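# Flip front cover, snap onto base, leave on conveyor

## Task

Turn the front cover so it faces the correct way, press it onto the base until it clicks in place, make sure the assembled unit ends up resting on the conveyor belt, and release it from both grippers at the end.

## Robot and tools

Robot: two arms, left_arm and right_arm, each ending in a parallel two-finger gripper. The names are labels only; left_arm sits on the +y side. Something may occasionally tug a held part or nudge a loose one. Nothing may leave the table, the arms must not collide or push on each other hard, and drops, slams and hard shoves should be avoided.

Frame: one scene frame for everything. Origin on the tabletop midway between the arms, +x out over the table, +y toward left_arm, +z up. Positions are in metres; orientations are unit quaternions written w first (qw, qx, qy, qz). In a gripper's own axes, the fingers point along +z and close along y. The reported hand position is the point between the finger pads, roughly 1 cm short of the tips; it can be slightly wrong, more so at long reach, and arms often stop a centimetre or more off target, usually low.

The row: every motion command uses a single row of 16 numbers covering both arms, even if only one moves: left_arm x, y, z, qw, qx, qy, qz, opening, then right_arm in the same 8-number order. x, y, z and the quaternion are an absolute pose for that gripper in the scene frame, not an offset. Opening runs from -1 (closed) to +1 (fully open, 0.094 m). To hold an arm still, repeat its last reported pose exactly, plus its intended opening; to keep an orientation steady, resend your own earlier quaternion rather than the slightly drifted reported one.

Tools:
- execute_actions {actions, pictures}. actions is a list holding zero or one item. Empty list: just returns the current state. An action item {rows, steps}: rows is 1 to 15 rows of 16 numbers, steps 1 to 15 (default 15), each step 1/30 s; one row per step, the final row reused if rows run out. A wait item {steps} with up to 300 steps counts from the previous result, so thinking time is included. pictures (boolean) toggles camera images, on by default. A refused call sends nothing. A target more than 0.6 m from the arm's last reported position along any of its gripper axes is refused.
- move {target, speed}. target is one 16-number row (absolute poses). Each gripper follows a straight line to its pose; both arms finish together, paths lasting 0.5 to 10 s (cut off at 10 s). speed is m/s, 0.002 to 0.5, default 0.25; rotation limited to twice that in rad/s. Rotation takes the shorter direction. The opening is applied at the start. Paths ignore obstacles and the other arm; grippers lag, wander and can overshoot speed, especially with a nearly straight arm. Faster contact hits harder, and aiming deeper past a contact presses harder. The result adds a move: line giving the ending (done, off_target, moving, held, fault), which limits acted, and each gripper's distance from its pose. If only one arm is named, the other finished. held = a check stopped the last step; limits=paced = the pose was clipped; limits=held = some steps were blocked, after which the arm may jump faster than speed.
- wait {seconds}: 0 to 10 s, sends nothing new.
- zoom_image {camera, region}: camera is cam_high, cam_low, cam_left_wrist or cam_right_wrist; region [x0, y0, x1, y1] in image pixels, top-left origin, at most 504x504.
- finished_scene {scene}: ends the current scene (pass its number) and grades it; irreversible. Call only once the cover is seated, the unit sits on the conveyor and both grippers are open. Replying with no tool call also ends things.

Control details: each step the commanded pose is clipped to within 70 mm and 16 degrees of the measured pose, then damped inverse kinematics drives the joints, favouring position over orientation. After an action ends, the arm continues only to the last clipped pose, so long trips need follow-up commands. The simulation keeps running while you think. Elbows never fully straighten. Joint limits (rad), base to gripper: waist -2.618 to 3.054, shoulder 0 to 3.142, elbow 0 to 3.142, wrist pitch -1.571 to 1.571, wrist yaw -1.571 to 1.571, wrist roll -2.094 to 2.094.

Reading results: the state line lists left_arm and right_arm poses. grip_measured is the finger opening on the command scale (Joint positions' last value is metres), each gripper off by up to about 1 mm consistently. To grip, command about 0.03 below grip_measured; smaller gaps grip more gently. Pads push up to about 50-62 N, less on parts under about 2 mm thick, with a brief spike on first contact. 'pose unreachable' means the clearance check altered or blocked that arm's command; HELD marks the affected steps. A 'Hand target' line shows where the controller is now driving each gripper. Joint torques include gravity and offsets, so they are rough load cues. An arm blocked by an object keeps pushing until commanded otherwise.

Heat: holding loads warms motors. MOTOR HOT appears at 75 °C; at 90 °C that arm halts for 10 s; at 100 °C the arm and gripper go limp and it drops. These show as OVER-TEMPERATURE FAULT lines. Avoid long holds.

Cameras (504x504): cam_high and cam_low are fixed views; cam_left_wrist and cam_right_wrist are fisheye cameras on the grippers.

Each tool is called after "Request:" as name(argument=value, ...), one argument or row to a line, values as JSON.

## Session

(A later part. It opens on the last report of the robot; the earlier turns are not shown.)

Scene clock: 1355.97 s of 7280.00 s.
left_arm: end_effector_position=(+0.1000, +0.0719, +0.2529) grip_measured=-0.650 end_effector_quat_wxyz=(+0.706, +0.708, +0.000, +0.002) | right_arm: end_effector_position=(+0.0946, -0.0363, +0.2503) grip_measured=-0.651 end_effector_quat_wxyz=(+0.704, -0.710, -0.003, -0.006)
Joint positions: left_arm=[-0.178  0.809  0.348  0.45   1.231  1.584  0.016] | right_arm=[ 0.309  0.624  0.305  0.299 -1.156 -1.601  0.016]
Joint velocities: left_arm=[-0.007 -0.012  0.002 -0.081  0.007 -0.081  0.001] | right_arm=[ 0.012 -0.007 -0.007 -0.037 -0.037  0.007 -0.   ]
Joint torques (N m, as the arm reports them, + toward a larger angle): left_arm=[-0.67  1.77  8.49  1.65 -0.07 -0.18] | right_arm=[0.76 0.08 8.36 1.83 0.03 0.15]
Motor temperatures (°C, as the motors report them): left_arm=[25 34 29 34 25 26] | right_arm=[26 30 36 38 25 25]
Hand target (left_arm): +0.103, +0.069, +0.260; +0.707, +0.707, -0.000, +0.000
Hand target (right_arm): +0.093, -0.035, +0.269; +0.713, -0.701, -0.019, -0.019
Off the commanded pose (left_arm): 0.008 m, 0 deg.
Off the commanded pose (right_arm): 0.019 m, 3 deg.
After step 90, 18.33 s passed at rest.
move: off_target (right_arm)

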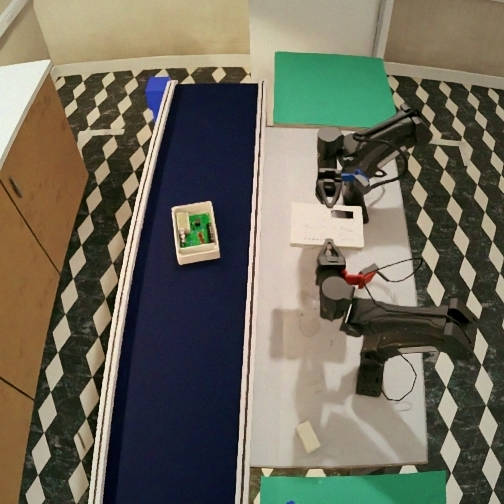

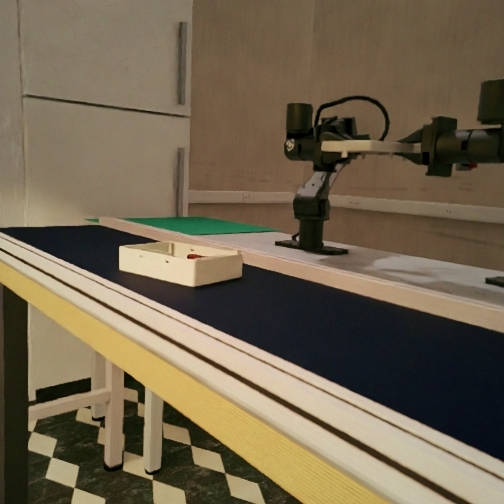

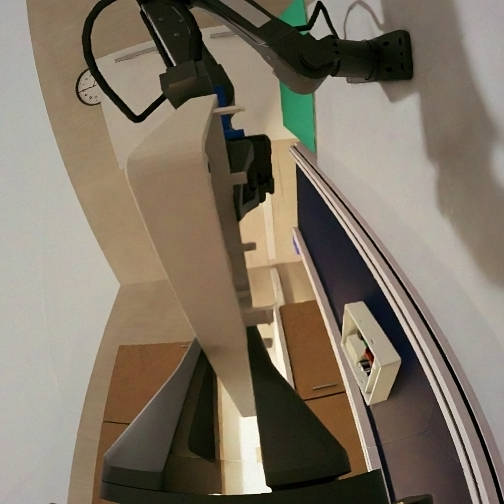

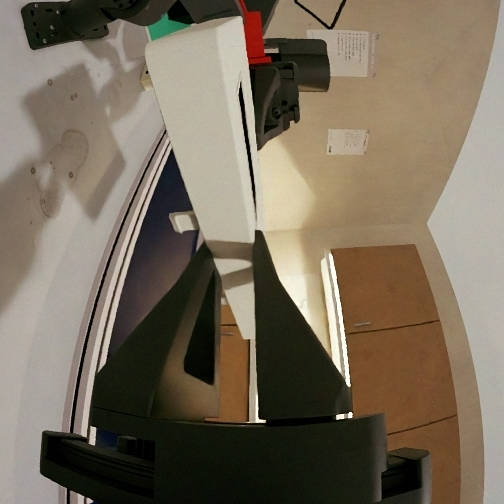

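Request:
move(
  target=[0.103,0.069,0.26,0.7071,0.7071,0,0,-0.68, 0.094,-0.034,0.262,0.7131,-0.7011,-0.019,-0.019,0.1],
  speed=0.03,
)

Scene clock: 1362.73 s of 7280.00 s.
left_arm: end_effector_position=(+0.1002, +0.0719, +0.2529) grip_measured=-0.653 end_effector_quat_wxyz=(+0.706, +0.708, +0.000, +0.002) | right_arm: end_effector_position=(+0.0947, -0.0363, +0.2568) grip_measured=+0.098 end_effector_quat_wxyz=(+0.711, -0.703, -0.017, -0.021)
Joint positions: left_arm=[-0.178  0.809  0.348  0.45   1.231  1.584  0.016] | right_arm=[ 0.309  0.624  0.305  0.345 -1.155 -1.601  0.052]
Joint velocities: left_arm=[-0.012 -0.012 -0.007  0.007  0.022  0.007  0.001] | right_arm=[ 0.002 -0.002 -0.007  0.022 -0.051  0.037  0.   ]
Joint torques (N m, as the arm reports them, + toward a larger angle): left_arm=[-0.68  1.78  8.5   1.65 -0.1  -0.17] | right_arm=[0.95 0.48 6.5  1.61 0.08 0.11]
Motor temperatures (°C, as the motors report them): left_arm=[25 34 29 34 25 26] | right_arm=[26 30 36 38 25 25]
Hand target (left_arm): +0.103, +0.069, +0.260; +0.707, +0.707, +0.000, +0.000
Hand target (right_arm): +0.094, -0.034, +0.262; +0.713, -0.701, -0.019, -0.019
Off the commanded pose (left_arm): 0.008 m, 0 deg.
Off the commanded pose (right_arm): 0.006 m, 0 deg.
After step 90, 2.73 s passed at rest.
move: done

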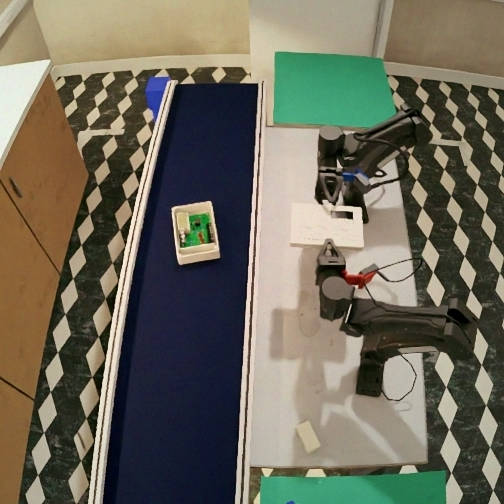

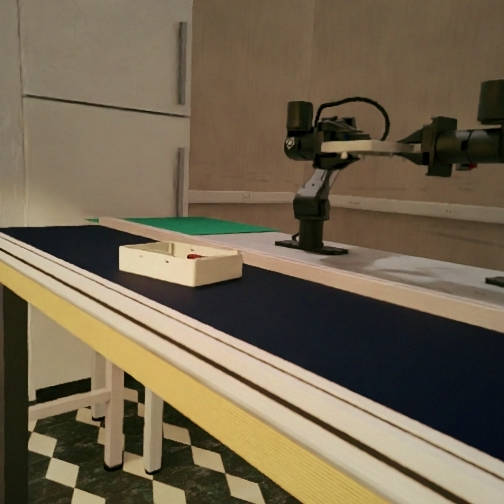

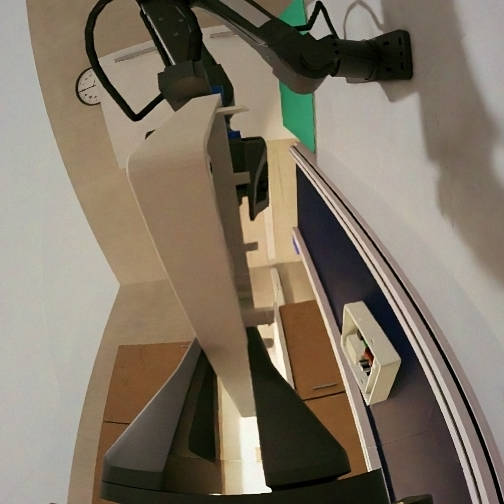

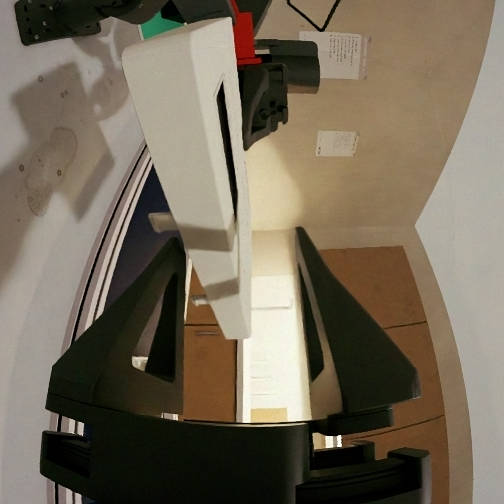

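Request:
zoom_image(
  camera="cam_high",
  region=[150, 185, 250, 285],
)

Region (150, 185, 250, 285) of cam_high's 504x504 image, scaled by 5.040, with more detail than that image has.

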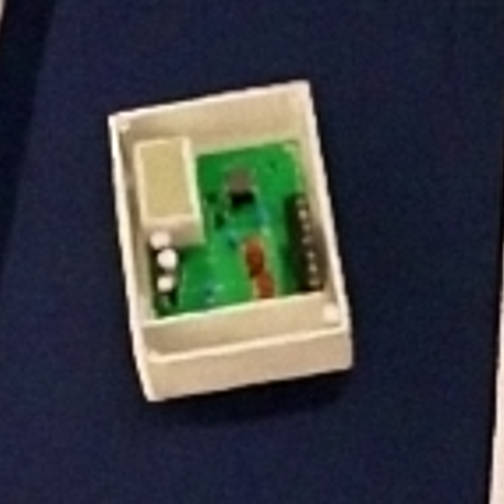

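Request:
move(
  target=[0.103,0.069,0.26,0.7071,0.7071,0,0,-0.685, 0.094,-0.078,0.26,0.7071,-0.7071,0,0,0.1],
  speed=0.06,
)

Scene clock: 1459.17 s of 7280.00 s.
left_arm: end_effector_position=(+0.1002, +0.0719, +0.2529) grip_measured=-0.653 end_effector_quat_wxyz=(+0.706, +0.708, -0.000, +0.003) | right_arm: end_effector_position=(+0.0978, -0.0757, +0.2545) grip_measured=+0.098 end_effector_quat_wxyz=(+0.707, -0.707, +0.003, +0.004)
Joint positions: left_arm=[-0.178  0.809  0.348  0.45   1.231  1.585  0.016] | right_arm=[-0.007  0.578  0.305  0.273 -1.477 -1.561  0.052]
Joint velocities: left_arm=[-0.017 -0.002 -0.007 -0.007 -0.007  0.037  0.   ] | right_arm=[-0.012 -0.002 -0.007 -0.081 -0.007  0.037  0.001]
Joint torques (N m, as the arm reports them, + toward a larger angle): left_arm=[-0.73  1.79  8.46  1.66 -0.08 -0.18] | right_arm=[-1.09 -1.57  6.17  1.25 -0.11  0.09]
Motor temperatures (°C, as the motors report them): left_arm=[25 33 30 34 25 26] | right_arm=[26 29 35 36 25 25]
Hand target (left_arm): +0.103, +0.069, +0.260; +0.707, +0.707, -0.000, +0.000
Hand target (right_arm): +0.094, -0.077, +0.260; +0.708, -0.707, -0.000, -0.000
Off the commanded pose (left_arm): 0.008 m, 0 deg.
Off the commanded pose (right_arm): 0.007 m, 1 deg.
After step 90, 92.13 s passed at rest.
move: done

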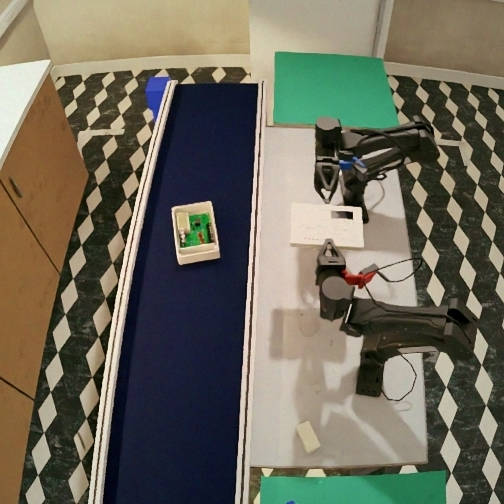

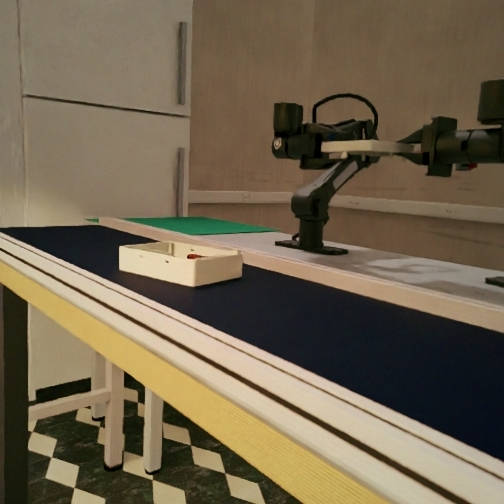

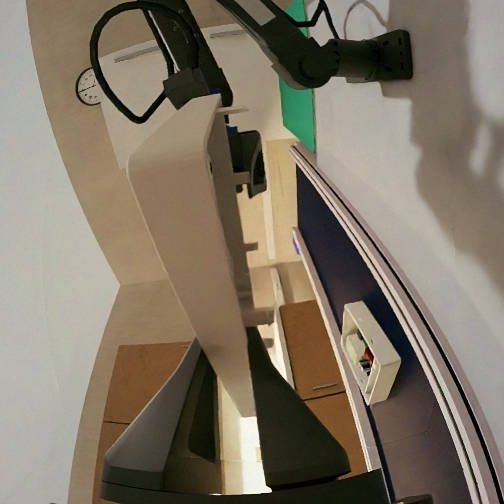

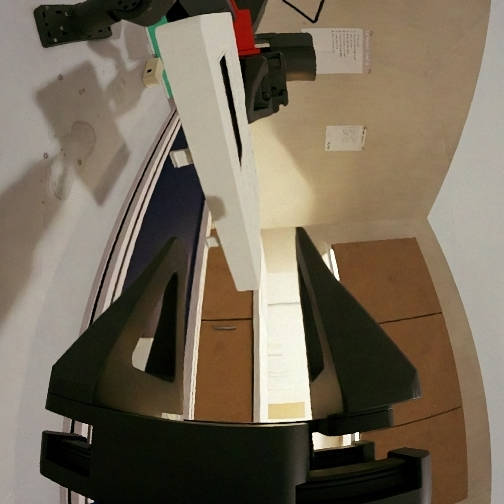

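Request:
move(
  target=[0.27,0.24,0.27,0.5603,0.5224,0.4384,0.4701,-0.685, 0.482,-0.1765,0.12,0.2566,-0.1261,0.9576,0.0338,-0.3],
  speed=0.22,
)

Scene clock: 1488.07 s of 7280.00 s.
left_arm: end_effector_position=(+0.2680, +0.2401, +0.2386) grip_measured=-0.653 end_effector_quat_wxyz=(+0.538, +0.545, +0.459, +0.451) | right_arm: end_effector_position=(+0.4745, -0.1695, +0.1119) grip_measured=-0.298 end_effector_quat_wxyz=(+0.244, -0.134, +0.960, +0.039)
Joint positions: left_arm=[-0.056  0.742  0.283  0.443 -0.041  1.569  0.016] | right_arm=[ 0.067  2.032  1.693 -0.735 -0.062 -0.093  0.033]
Joint velocities: left_arm=[ 0.012 -0.012 -0.002 -0.081 -0.037  0.022  0.001] | right_arm=[-0.007 -0.007 -0.002 -0.037  0.007  0.022 -0.001]
Joint torques (N m, as the arm reports them, + toward a larger angle): left_arm=[-0.67  1.09  9.4   2.86 -0.13  0.01] | right_arm=[-0.87 -9.55  7.48  1.26  0.05  0.03]
Motor temperatures (°C, as the motors report them): left_arm=[25 32 29 35 25 26] | right_arm=[26 29 35 34 25 25]
Hand target (left_arm): +0.270, +0.238, +0.269; +0.564, +0.519, +0.439, +0.469
Hand target (right_arm): +0.482, -0.176, +0.121; +0.256, -0.125, +0.958, +0.036
Off the commanded pose (left_arm): 0.032 m, 5 deg.
Off the commanded pose (right_arm): 0.013 m, 2 deg.
After step 90, 19.37 s passed at rest.
move: off_target (left_arm, right_arm)

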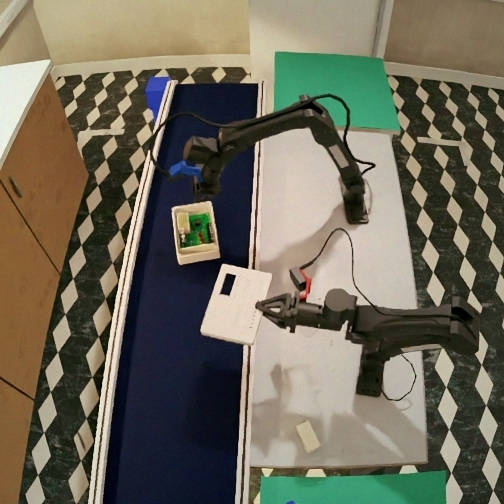

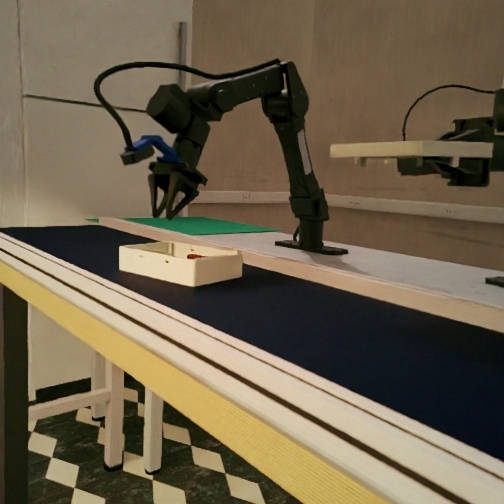

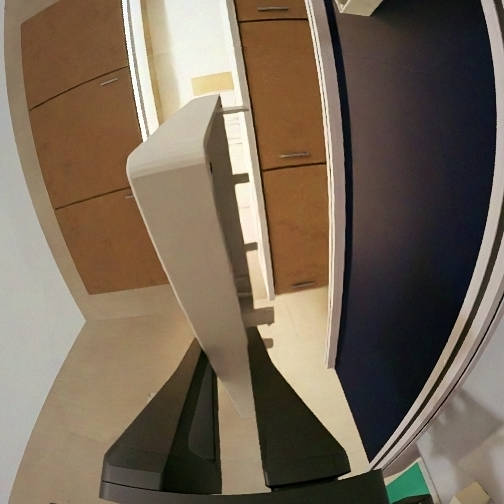

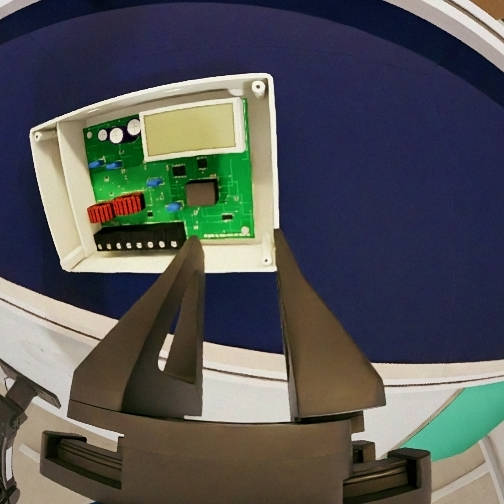

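Request:
move(
  target=[0.27,0.24,0.27,0.5603,0.5224,0.4384,0.4701,-0.685, 0.4875,-0.198,0.085,0.2566,-0.1261,0.9576,0.0338,-0.3],
  speed=0.06,
)

Scene clock: 1503.13 s of 7280.00 s.
left_arm: end_effector_position=(+0.2680, +0.2402, +0.2346) grip_measured=-0.653 end_effector_quat_wxyz=(+0.531, +0.551, +0.460, +0.449) | right_arm: end_effector_position=(+0.4847, -0.1959, +0.0851) grip_measured=-0.298 end_effector_quat_wxyz=(+0.251, -0.125, +0.959, +0.031)
Joint positions: left_arm=[-0.056  0.742  0.283  0.427 -0.041  1.576  0.016] | right_arm=[ 0.011  2.062  1.625 -0.626 -0.069 -0.13   0.033]
Joint velocities: left_arm=[-0.002 -0.022  0.002 -0.022  0.022  0.066  0.   ] | right_arm=[ 0.012  0.017  0.007  0.051  0.022 -0.095 -0.001]
Joint torques (N m, as the arm reports them, + toward a larger angle): left_arm=[ 0.32 -0.67  9.62  2.75  0.03 -0.02] | right_arm=[-0.42 -9.92  4.81  1.43 -0.14 -0.07]
Motor temperatures (°C, as the motors report them): left_arm=[25 32 30 38 25 25] | right_arm=[26 32 35 34 25 25]
Hand target (left_arm): +0.268, +0.240, +0.269; +0.560, +0.523, +0.438, +0.470
Hand target (right_arm): +0.487, -0.198, +0.085; +0.257, -0.126, +0.958, +0.034
Off the commanded pose (left_arm): 0.036 m, 6 deg.
Off the commanded pose (right_arm): 0.003 m, 1 deg.
After step 90, 10.90 s passed at rest.
move: off_target (left_arm)

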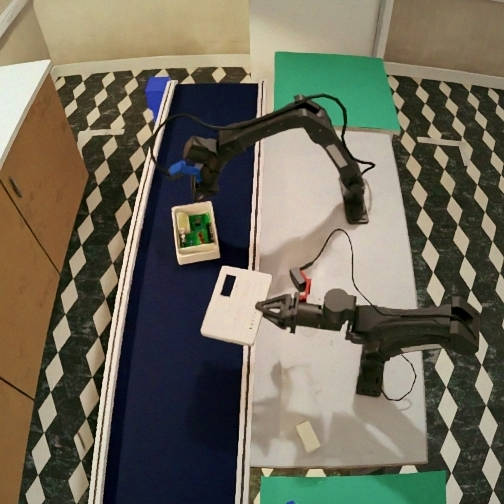

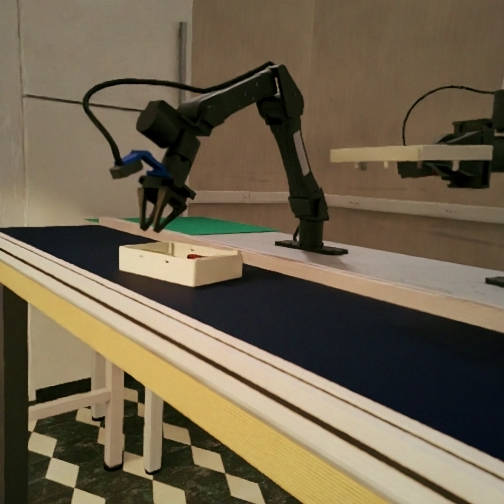

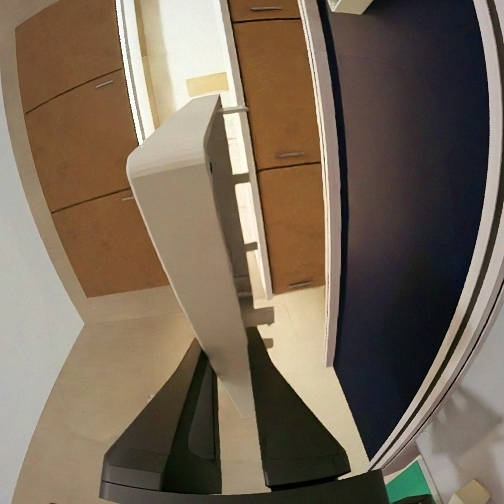

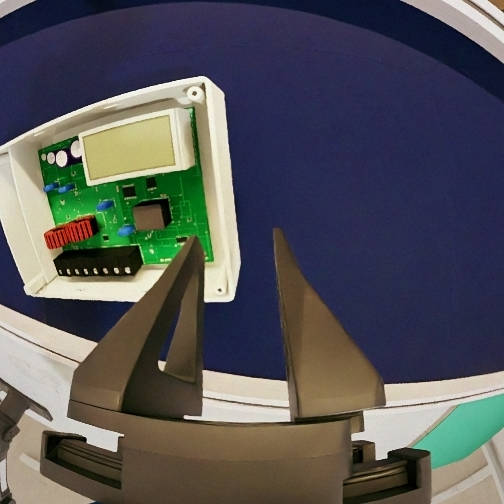

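Request:
move(
  target=[0.27,0.24,0.27,0.5603,0.5224,0.4384,0.4701,-0.685, 0.4865,-0.194,0.047,0.2566,-0.1261,0.9576,0.0338,-0.3],
  speed=0.04,
)

Scene clock: 1513.50 s of 7280.00 s.
left_arm: end_effector_position=(+0.2678, +0.2402, +0.2308) grip_measured=-0.653 end_effector_quat_wxyz=(+0.527, +0.556, +0.463, +0.446) | right_arm: end_effector_position=(+0.4842, -0.1958, +0.0484) grip_measured=-0.298 end_effector_quat_wxyz=(+0.252, -0.126, +0.959, +0.032)
Joint positions: left_arm=[-0.056  0.742  0.283  0.412 -0.041  1.578  0.016] | right_arm=[ 0.011  2.097  1.526 -0.492 -0.07  -0.13   0.033]
Joint velocities: left_arm=[-0.002 -0.007 -0.007  0.037  0.007 -0.037 -0.001] | right_arm=[-0.007 -0.007  0.002 -0.022 -0.007 -0.051 -0.   ]
Joint torques (N m, as the arm reports them, + toward a larger angle): left_arm=[ 0.36 -0.88  9.62  2.79  0.01 -0.05] | right_arm=[  0.25 -10.11   4.5    1.43  -0.06   0.02]
Motor temperatures (°C, as the motors report them): left_arm=[25 32 30 39 25 25] | right_arm=[26 33 35 34 25 25]
Hand target (left_arm): +0.267, +0.240, +0.269; +0.560, +0.523, +0.438, +0.470
Hand target (right_arm): +0.486, -0.194, +0.047; +0.256, -0.126, +0.958, +0.034
Off the commanded pose (left_arm): 0.039 m, 7 deg.
Off the commanded pose (right_arm): 0.003 m, 1 deg.
After step 90, 5.80 s passed at rest.
move: off_target (left_arm)

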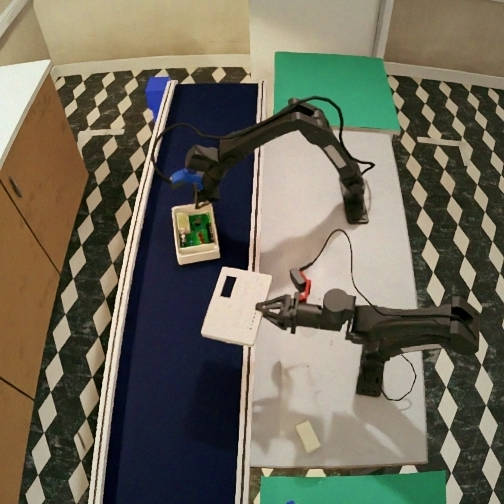

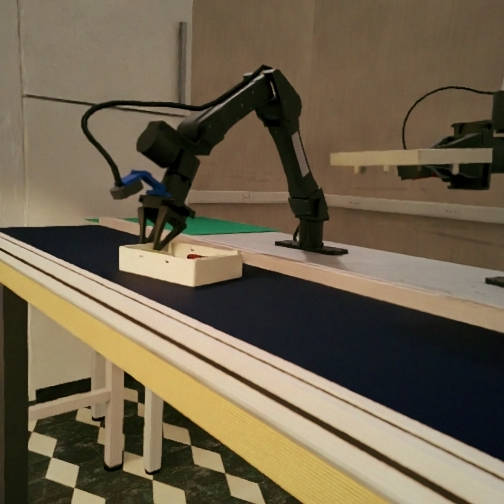

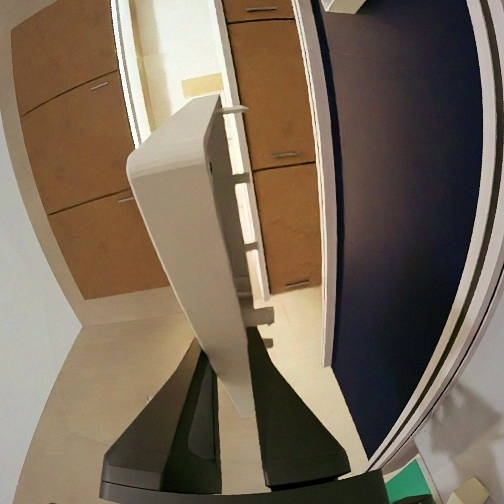

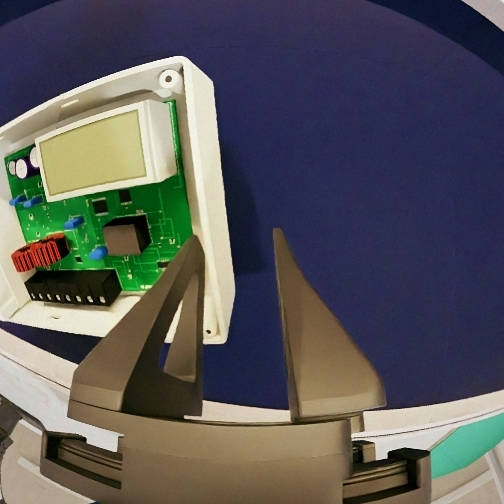

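Request:
move(
  target=[0.27,0.24,0.27,0.5603,0.5224,0.4384,0.4701,-0.685, 0.483,-0.181,0.047,0.2566,-0.1261,0.9576,0.0338,-0.3],
  speed=0.04,
)

Scene clock: 1524.57 s of 7280.00 s.
left_arm: end_effector_position=(+0.2678, +0.2402, +0.2305) grip_measured=-0.653 end_effector_quat_wxyz=(+0.526, +0.556, +0.463, +0.447) | right_arm: end_effector_position=(+0.4845, -0.1846, +0.0494) grip_measured=-0.298 end_effector_quat_wxyz=(+0.255, -0.125, +0.958, +0.035)
Joint positions: left_arm=[-0.056  0.742  0.283  0.411 -0.041  1.579  0.016] | right_arm=[ 0.034  2.097  1.526 -0.483 -0.066 -0.108  0.033]
Joint velocities: left_arm=[ 0.002  0.002 -0.002 -0.007 -0.066 -0.037  0.001] | right_arm=[ 0.002 -0.002  0.017 -0.022 -0.051  0.007 -0.003]
Joint torques (N m, as the arm reports them, + toward a larger angle): left_arm=[ 0.4  -0.93  9.63  2.89  0.01 -0.07] | right_arm=[  0.64 -10.2    3.94   1.44   0.04   0.04]
Motor temperatures (°C, as the motors report them): left_arm=[25 32 30 40 25 25] | right_arm=[26 34 34 34 25 25]
Hand target (left_arm): +0.267, +0.241, +0.269; +0.560, +0.523, +0.438, +0.470
Hand target (right_arm): +0.483, -0.181, +0.047; +0.256, -0.126, +0.958, +0.034
Off the commanded pose (left_arm): 0.040 m, 7 deg.
Off the commanded pose (right_arm): 0.005 m, 0 deg.
After step 90, 6.37 s passed at rest.
move: off_target (left_arm)

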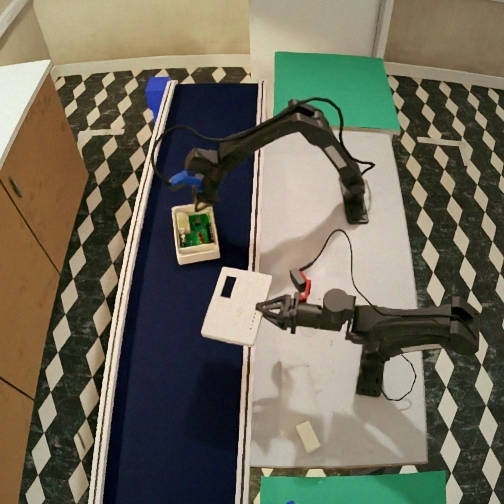

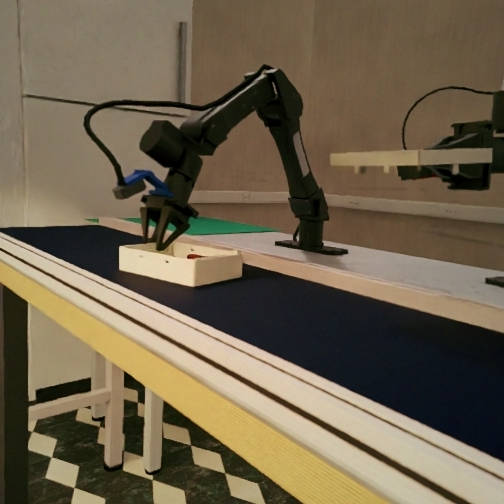

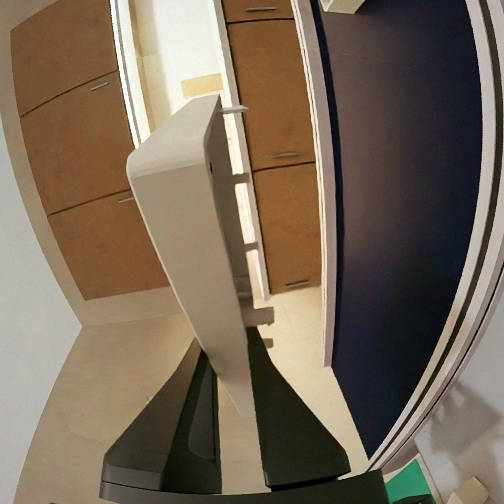

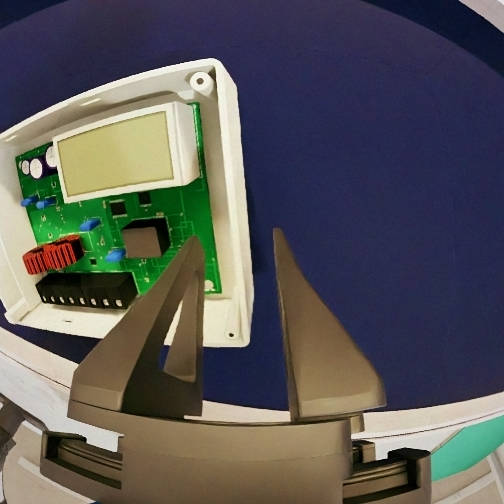

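Request:
execute_actions(
  actions=[
    {"rows": [[0.27,0.24,0.27,0.5603,0.5224,0.4384,0.4701,-0.685, 0.483,-0.181,0.045,0.2566,-0.1261,0.9576,0.0338,-0.3],[0.27,0.24,0.27,0.5603,0.5224,0.4384,0.4701,-0.685, 0.483,-0.181,0.044,0.2566,-0.1261,0.9576,0.0338,-0.4],[0.27,0.24,0.27,0.5603,0.5224,0.4384,0.4701,-0.685, 0.483,-0.181,0.043,0.2566,-0.1261,0.9576,0.0338,-0.45],[0.27,0.24,0.27,0.5603,0.5224,0.4384,0.4701,-0.685, 0.483,-0.181,0.042,0.2566,-0.1261,0.9576,0.0338,-0.5],[0.27,0.24,0.27,0.5603,0.5224,0.4384,0.4701,-0.685, 0.483,-0.181,0.041,0.2566,-0.1261,0.9576,0.0338,-0.55],[0.27,0.24,0.27,0.5603,0.5224,0.4384,0.4701,-0.685, 0.483,-0.181,0.040,0.2566,-0.1261,0.9576,0.0338,-0.6],[0.27,0.24,0.27,0.5603,0.5224,0.4384,0.4701,-0.685, 0.483,-0.181,0.039,0.2566,-0.1261,0.9576,0.0338,-0.65],[0.27,0.24,0.27,0.5603,0.5224,0.4384,0.4701,-0.685, 0.483,-0.181,0.039,0.2566,-0.1261,0.9576,0.0338,-0.7]], "steps": 15},
  ],
  pictures=false,
)

Request:
move(
  target=[0.27,0.24,0.27,0.5603,0.5224,0.4384,0.4701,-0.685, 0.483,-0.181,0.039,0.2566,-0.1261,0.9576,0.0338,-0.97],
  speed=0.04,
)

Scene clock: 1541.80 s of 7280.00 s.
left_arm: end_effector_position=(+0.2678, +0.2402, +0.2310) grip_measured=-0.653 end_effector_quat_wxyz=(+0.527, +0.556, +0.462, +0.447) | right_arm: end_effector_position=(+0.4822, -0.1850, +0.0431) grip_measured=-0.698 end_effector_quat_wxyz=(+0.255, -0.125, +0.958, +0.035)
Joint positions: left_arm=[-0.056  0.742  0.283  0.413 -0.041  1.579  0.016] | right_arm=[ 0.034  2.097  1.5   -0.457 -0.065 -0.107  0.014]
Joint velocities: left_arm=[ 0.002  0.022 -0.012 -0.051 -0.022  0.007 -0.   ] | right_arm=[-0.002 -0.022 -0.002  0.051  0.022 -0.022 -0.001]
Joint torques (N m, as the arm reports them, + toward a larger angle): left_arm=[ 0.41 -0.85  9.56  2.88  0.01 -0.07] | right_arm=[ 0.67 -9.49  4.52  1.48  0.06  0.07]
Motor temperatures (°C, as the motors report them): left_arm=[25 32 31 42 25 25] | right_arm=[26 34 34 33 25 25]
Hand target (left_arm): +0.267, +0.240, +0.269; +0.560, +0.523, +0.438, +0.470
Hand target (right_arm): +0.483, -0.181, +0.039; +0.257, -0.126, +0.958, +0.034
Off the commanded pose (left_arm): 0.039 m, 7 deg.
Off the commanded pose (right_arm): 0.006 m, 0 deg.
Steps of this call (steps 1 to 90: nothing new was sent; then 13.73 s passed at rest; steps 91 to 105: all 15 steps of this action). Readings (end_effector_position):
91: left_arm (+0.2678, +0.2402, +0.2309) | right_arm (+0.4845, -0.1847, +0.0491)
92: left_arm (+0.2678, +0.2402, +0.2309) | right_arm (+0.4844, -0.1848, +0.0485)
94: left_arm (+0.2678, +0.2402, +0.2310) | right_arm (+0.4831, -0.1849, +0.0463)
98: left_arm (+0.2678, +0.2402, +0.2310) | right_arm (+0.4809, -0.1852, +0.0428)
105: the state above

Scene clock: 1543.73 s of 7280.00 s.
left_arm: end_effector_position=(+0.2678, +0.2402, +0.2304) grip_measured=-0.653 end_effector_quat_wxyz=(+0.526, +0.557, +0.463, +0.447) | right_arm: end_effector_position=(+0.4825, -0.1855, +0.0433) grip_measured=-0.956 end_effector_quat_wxyz=(+0.256, -0.124, +0.958, +0.034)
Joint positions: left_arm=[-0.056  0.742  0.283  0.41  -0.041  1.58   0.016] | right_arm=[ 0.034  2.097  1.5   -0.456 -0.063 -0.105  0.002]
Joint velocities: left_arm=[ 0.002 -0.017  0.002  0.022 -0.066 -0.022 -0.001] | right_arm=[-0.007 -0.002 -0.002 -0.022 -0.066 -0.037  0.001]
Joint torques (N m, as the arm reports them, + toward a larger angle): left_arm=[ 0.36 -0.96  9.66  2.91  0.03 -0.08] | right_arm=[ 0.69 -9.43  4.53  1.45  0.02  0.  ]
Motor temperatures (°C, as the motors report them): left_arm=[25 32 31 42 25 25] | right_arm=[26 34 34 33 25 25]
Hand target (left_arm): +0.267, +0.241, +0.269; +0.560, +0.523, +0.438, +0.470
Hand target (right_arm): +0.483, -0.181, +0.039; +0.257, -0.126, +0.958, +0.034
Off the commanded pose (left_arm): 0.040 m, 7 deg.
Off the commanded pose (right_arm): 0.006 m, 0 deg.
move: off_target (left_arm)

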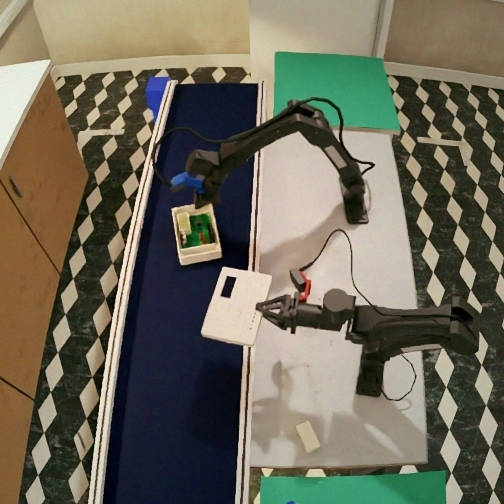

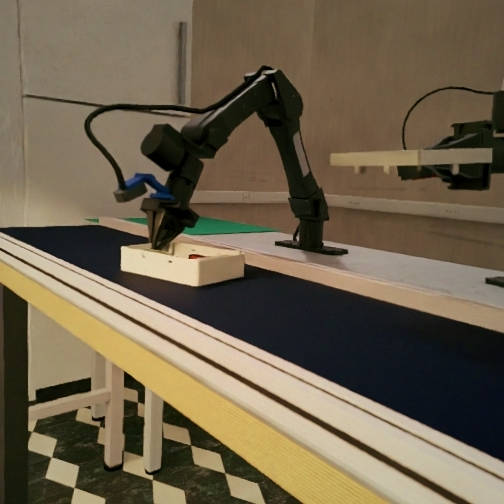

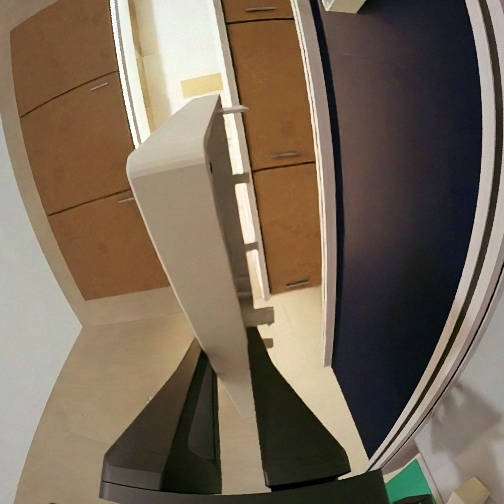

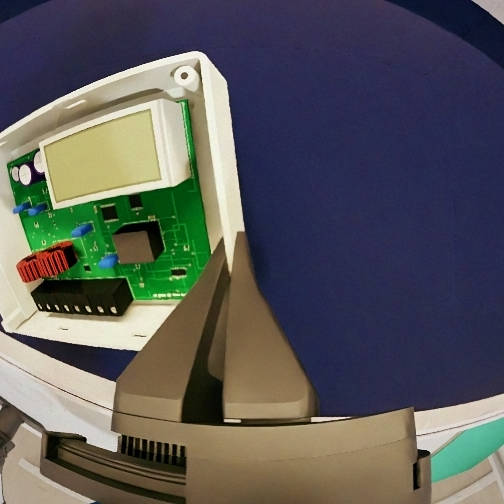

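Request:
move(
  target=[0.27,0.24,0.27,0.5603,0.5224,0.4384,0.4701,-0.685, 0.445,-0.015,0.046,0.2578,0.0842,0.9622,-0.0226,-0.99],
  speed=0.06,
)

Scene clock: 1556.13 s of 7280.00 s.
left_arm: end_effector_position=(+0.2678, +0.2402, +0.2308) grip_measured=-0.653 end_effector_quat_wxyz=(+0.526, +0.557, +0.462, +0.447) | right_arm: end_effector_position=(+0.4450, -0.0198, +0.0430) grip_measured=-0.965 end_effector_quat_wxyz=(+0.254, +0.085, +0.963, -0.018)
Joint positions: left_arm=[-0.056  0.742  0.283  0.412 -0.041  1.582  0.016] | right_arm=[ 0.496  2.268  1.797 -0.709  0.344  0.704  0.002]
Joint velocities: left_arm=[ 0.002 -0.007 -0.012 -0.007 -0.066 -0.022  0.001] | right_arm=[ 0.017 -0.017  0.027  0.037 -0.066 -0.007 -0.001]
Joint torques (N m, as the arm reports them, + toward a larger angle): left_arm=[ 0.36 -0.9   9.62  2.91  0.01 -0.08] | right_arm=[  0.83 -10.4    7.08   0.81   0.34   0.05]
Motor temperatures (°C, as the motors report them): left_arm=[25 32 31 43 25 25] | right_arm=[26 34 34 33 25 25]
Hand target (left_arm): +0.267, +0.240, +0.269; +0.560, +0.523, +0.438, +0.470
Hand target (right_arm): +0.445, -0.015, +0.046; +0.257, +0.084, +0.963, -0.022
Off the commanded pose (left_arm): 0.039 m, 7 deg.
Off the commanded pose (right_arm): 0.006 m, 1 deg.
After step 90, 5.50 s passed at rest.
move: off_target (left_arm)

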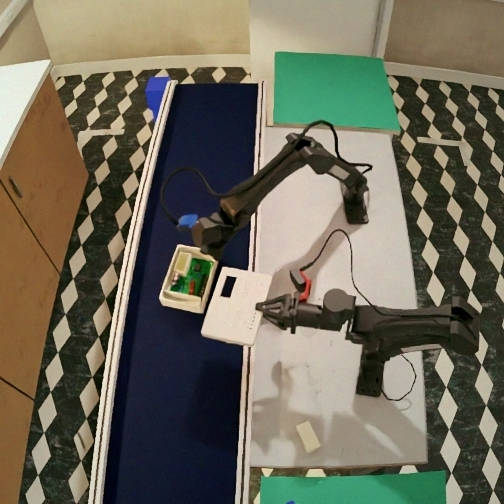

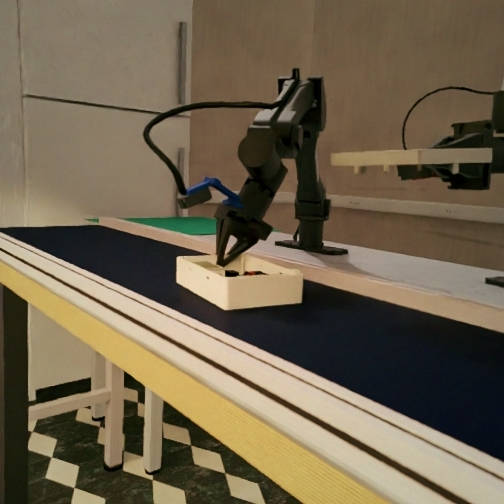

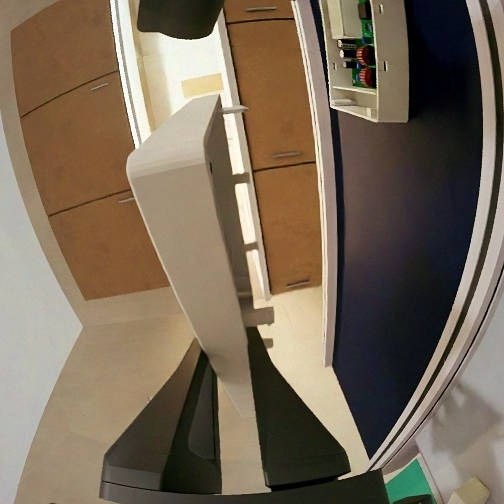

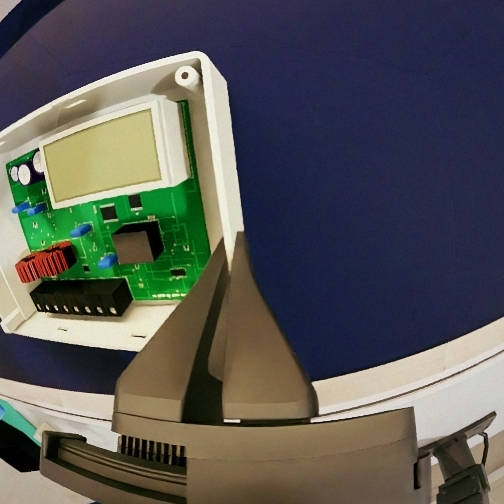

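Request:
execute_actions(
  actions=[
    {"rows": [[0.27,0.24,0.27,0.5603,0.5224,0.4384,0.4701,-0.685, 0.445,-0.018,0.046,0.2578,0.0842,0.9622,-0.0226,-0.55]], "steps": 10},
  ],
  pictures=false,
)

Request:
move(
  target=[0.27,0.24,0.27,0.5603,0.5224,0.4384,0.4701,-0.685, 0.445,-0.018,0.10,0.2578,0.0842,0.9622,-0.0226,-0.55],
  speed=0.06,
)

Scene clock: 1574.50 s of 7280.00 s.
left_arm: end_effector_position=(+0.2678, +0.2402, +0.2310) grip_measured=-0.653 end_effector_quat_wxyz=(+0.526, +0.557, +0.462, +0.448) | right_arm: end_effector_position=(+0.4442, -0.0205, +0.0426) grip_measured=-0.552 end_effector_quat_wxyz=(+0.252, +0.085, +0.964, -0.019)
Joint positions: left_arm=[-0.056  0.742  0.283  0.413 -0.041  1.582  0.016] | right_arm=[ 0.496  2.268  1.797 -0.714  0.344  0.706  0.021]
Joint velocities: left_arm=[-0.002 -0.007 -0.012  0.051  0.022  0.022 -0.001] | right_arm=[-0.002 -0.002 -0.017  0.022  0.022  0.007 -0.   ]
Joint torques (N m, as the arm reports them, + toward a larger angle): left_arm=[ 0.44 -0.87  9.61  2.88  0.01 -0.09] | right_arm=[  0.46 -10.84   5.74   0.96   0.33  -0.01]
Motor temperatures (°C, as the motors report them): left_arm=[25 32 31 44 25 25] | right_arm=[26 35 35 32 25 25]
Hand target (left_arm): +0.267, +0.240, +0.269; +0.560, +0.523, +0.438, +0.470
Hand target (right_arm): +0.445, -0.018, +0.046; +0.258, +0.084, +0.962, -0.023
Off the commanded pose (left_arm): 0.039 m, 7 deg.
Off the commanded pose (right_arm): 0.004 m, 1 deg.
Steps of this call (steps 1 to 90: nothing new was sent; then 15.03 s passed at rest; steps 91 to 100: all 10 steps of this action). Readings (end_effector_position):
91: left_arm (+0.2678, +0.2402, +0.2310) | right_arm (+0.4449, -0.0199, +0.0430)
92: left_arm (+0.2678, +0.2402, +0.2310) | right_arm (+0.4449, -0.0199, +0.0430)
94: left_arm (+0.2678, +0.2402, +0.2310) | right_arm (+0.4445, -0.0202, +0.0428)
98: left_arm (+0.2678, +0.2402, +0.2310) | right_arm (+0.4442, -0.0204, +0.0427)
100: the state above

Scene clock: 1576.20 s of 7280.00 s.
left_arm: end_effector_position=(+0.2678, +0.2402, +0.2309) grip_measured=-0.653 end_effector_quat_wxyz=(+0.526, +0.557, +0.461, +0.448) | right_arm: end_effector_position=(+0.4408, -0.0223, +0.0762) grip_measured=-0.552 end_effector_quat_wxyz=(+0.235, +0.082, +0.968, -0.032)
Joint positions: left_arm=[-0.056  0.742  0.283  0.412 -0.041  1.583  0.016] | right_arm=[ 0.496  2.268  1.948 -0.908  0.342  0.706  0.021]
Joint velocities: left_arm=[-0.007 -0.012  0.007  0.022  0.037 -0.007  0.   ] | right_arm=[-0.017 -0.012 -0.007 -0.051  0.007 -0.051 -0.003]
Joint torques (N m, as the arm reports them, + toward a larger angle): left_arm=[ 0.39 -0.87  9.63  2.85  0.   -0.11] | right_arm=[  0.48 -13.08   7.15   0.89   0.35   0.01]
Motor temperatures (°C, as the motors report them): left_arm=[25 32 31 44 25 25] | right_arm=[26 35 35 31 25 25]
Hand target (left_arm): +0.267, +0.241, +0.269; +0.560, +0.523, +0.438, +0.470
Hand target (right_arm): +0.445, -0.018, +0.100; +0.258, +0.084, +0.962, -0.022
Off the commanded pose (left_arm): 0.039 m, 7 deg.
Off the commanded pose (right_arm): 0.024 m, 3 deg.
move: off_target (left_arm, right_arm)

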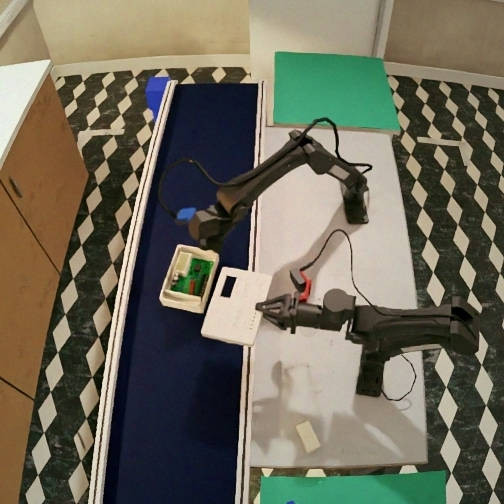

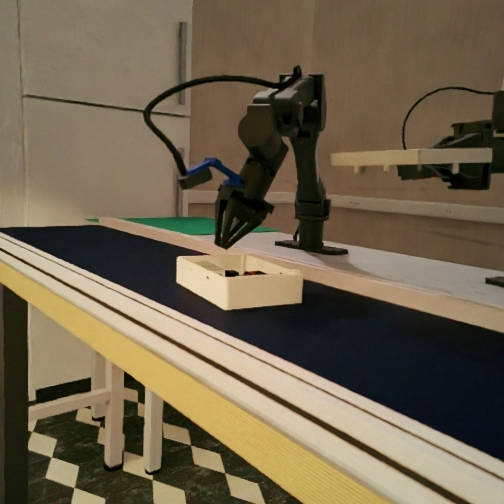

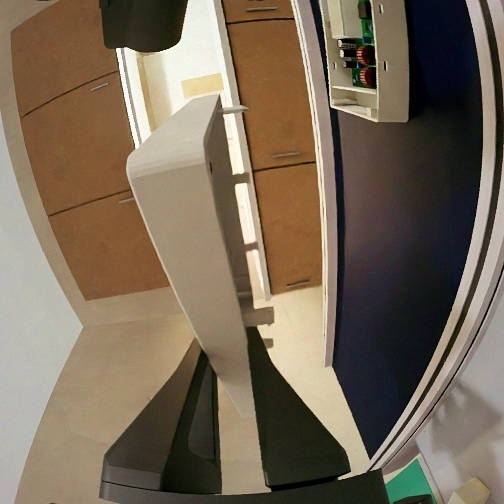

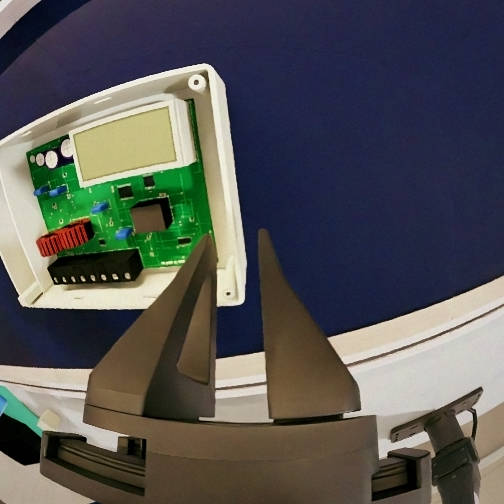

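Request:
move(
  target=[0.42,0.051,0.17,0.5603,0.5224,0.4384,0.4701,-0.685, 0.45,-0.14,0.09,0.6124,-0.3536,0.6124,0.3536,-1],
  speed=0.15,
)

Scene clock: 1614.57 s of 7280.00 s.
left_arm: end_effector_position=(+0.4130, +0.0557, +0.1439) grip_measured=-0.653 end_effector_quat_wxyz=(+0.526, +0.558, +0.446, +0.461) | right_arm: end_effector_position=(+0.4413, -0.1365, +0.0875) grip_measured=-0.992 end_effector_quat_wxyz=(+0.604, -0.352, +0.620, +0.355)
Joint positions: left_arm=[-0.488  2.036  0.843  1.17  -0.47   1.606  0.016] | right_arm=[-0.169  2.282  0.938  1.306 -1.116 -0.02   0.   ]
Joint velocities: left_arm=[-0.007 -0.022  0.002 -0.022  0.022 -0.007  0.001] | right_arm=[ 0.022 -0.007 -0.007  0.037 -0.051  0.022 -0.   ]
Joint torques (N m, as the arm reports them, + toward a larger angle): left_arm=[-0.54 -8.25  7.13  2.81 -0.1  -0.04] | right_arm=[-0.58 -8.55  4.81  1.78 -0.12  0.07]
Motor temperatures (°C, as the motors report them): left_arm=[25 32 31 46 25 25] | right_arm=[26 38 35 32 25 25]
Hand target (left_arm): +0.416, +0.050, +0.172; +0.560, +0.523, +0.439, +0.469
Hand target (right_arm): +0.446, -0.140, +0.092; +0.612, -0.357, +0.612, +0.352
Off the commanded pose (left_arm): 0.027 m, 6 deg.
Off the commanded pose (right_arm): 0.010 m, 1 deg.
After step 90, 29.37 s passed at rest.
move: off_target (left_arm)

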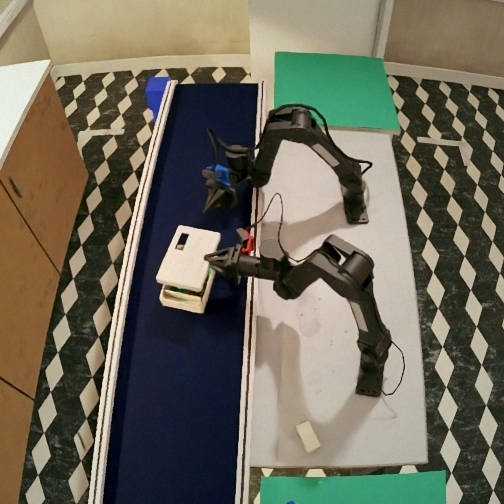

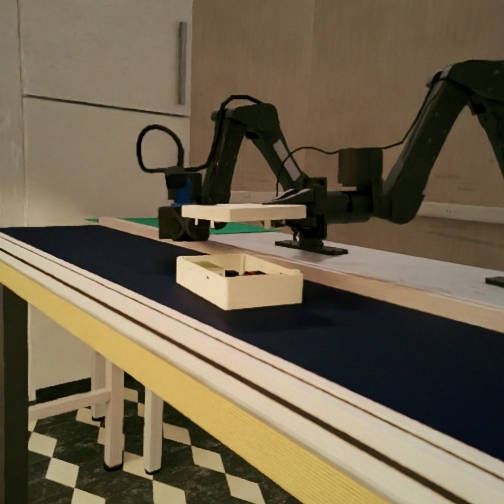

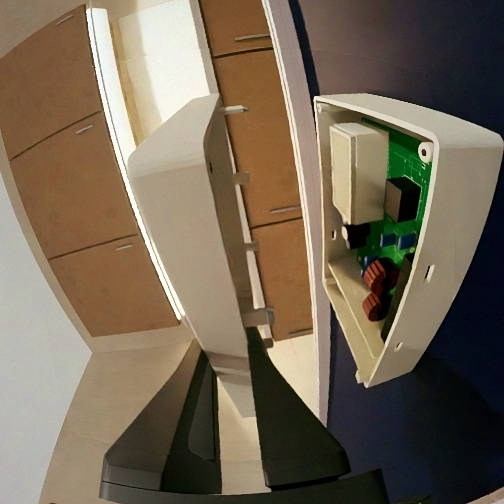

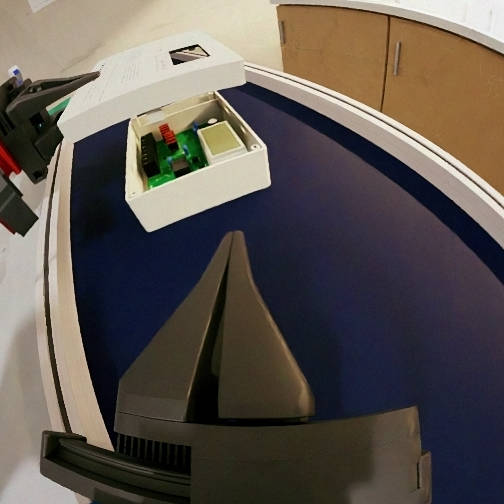

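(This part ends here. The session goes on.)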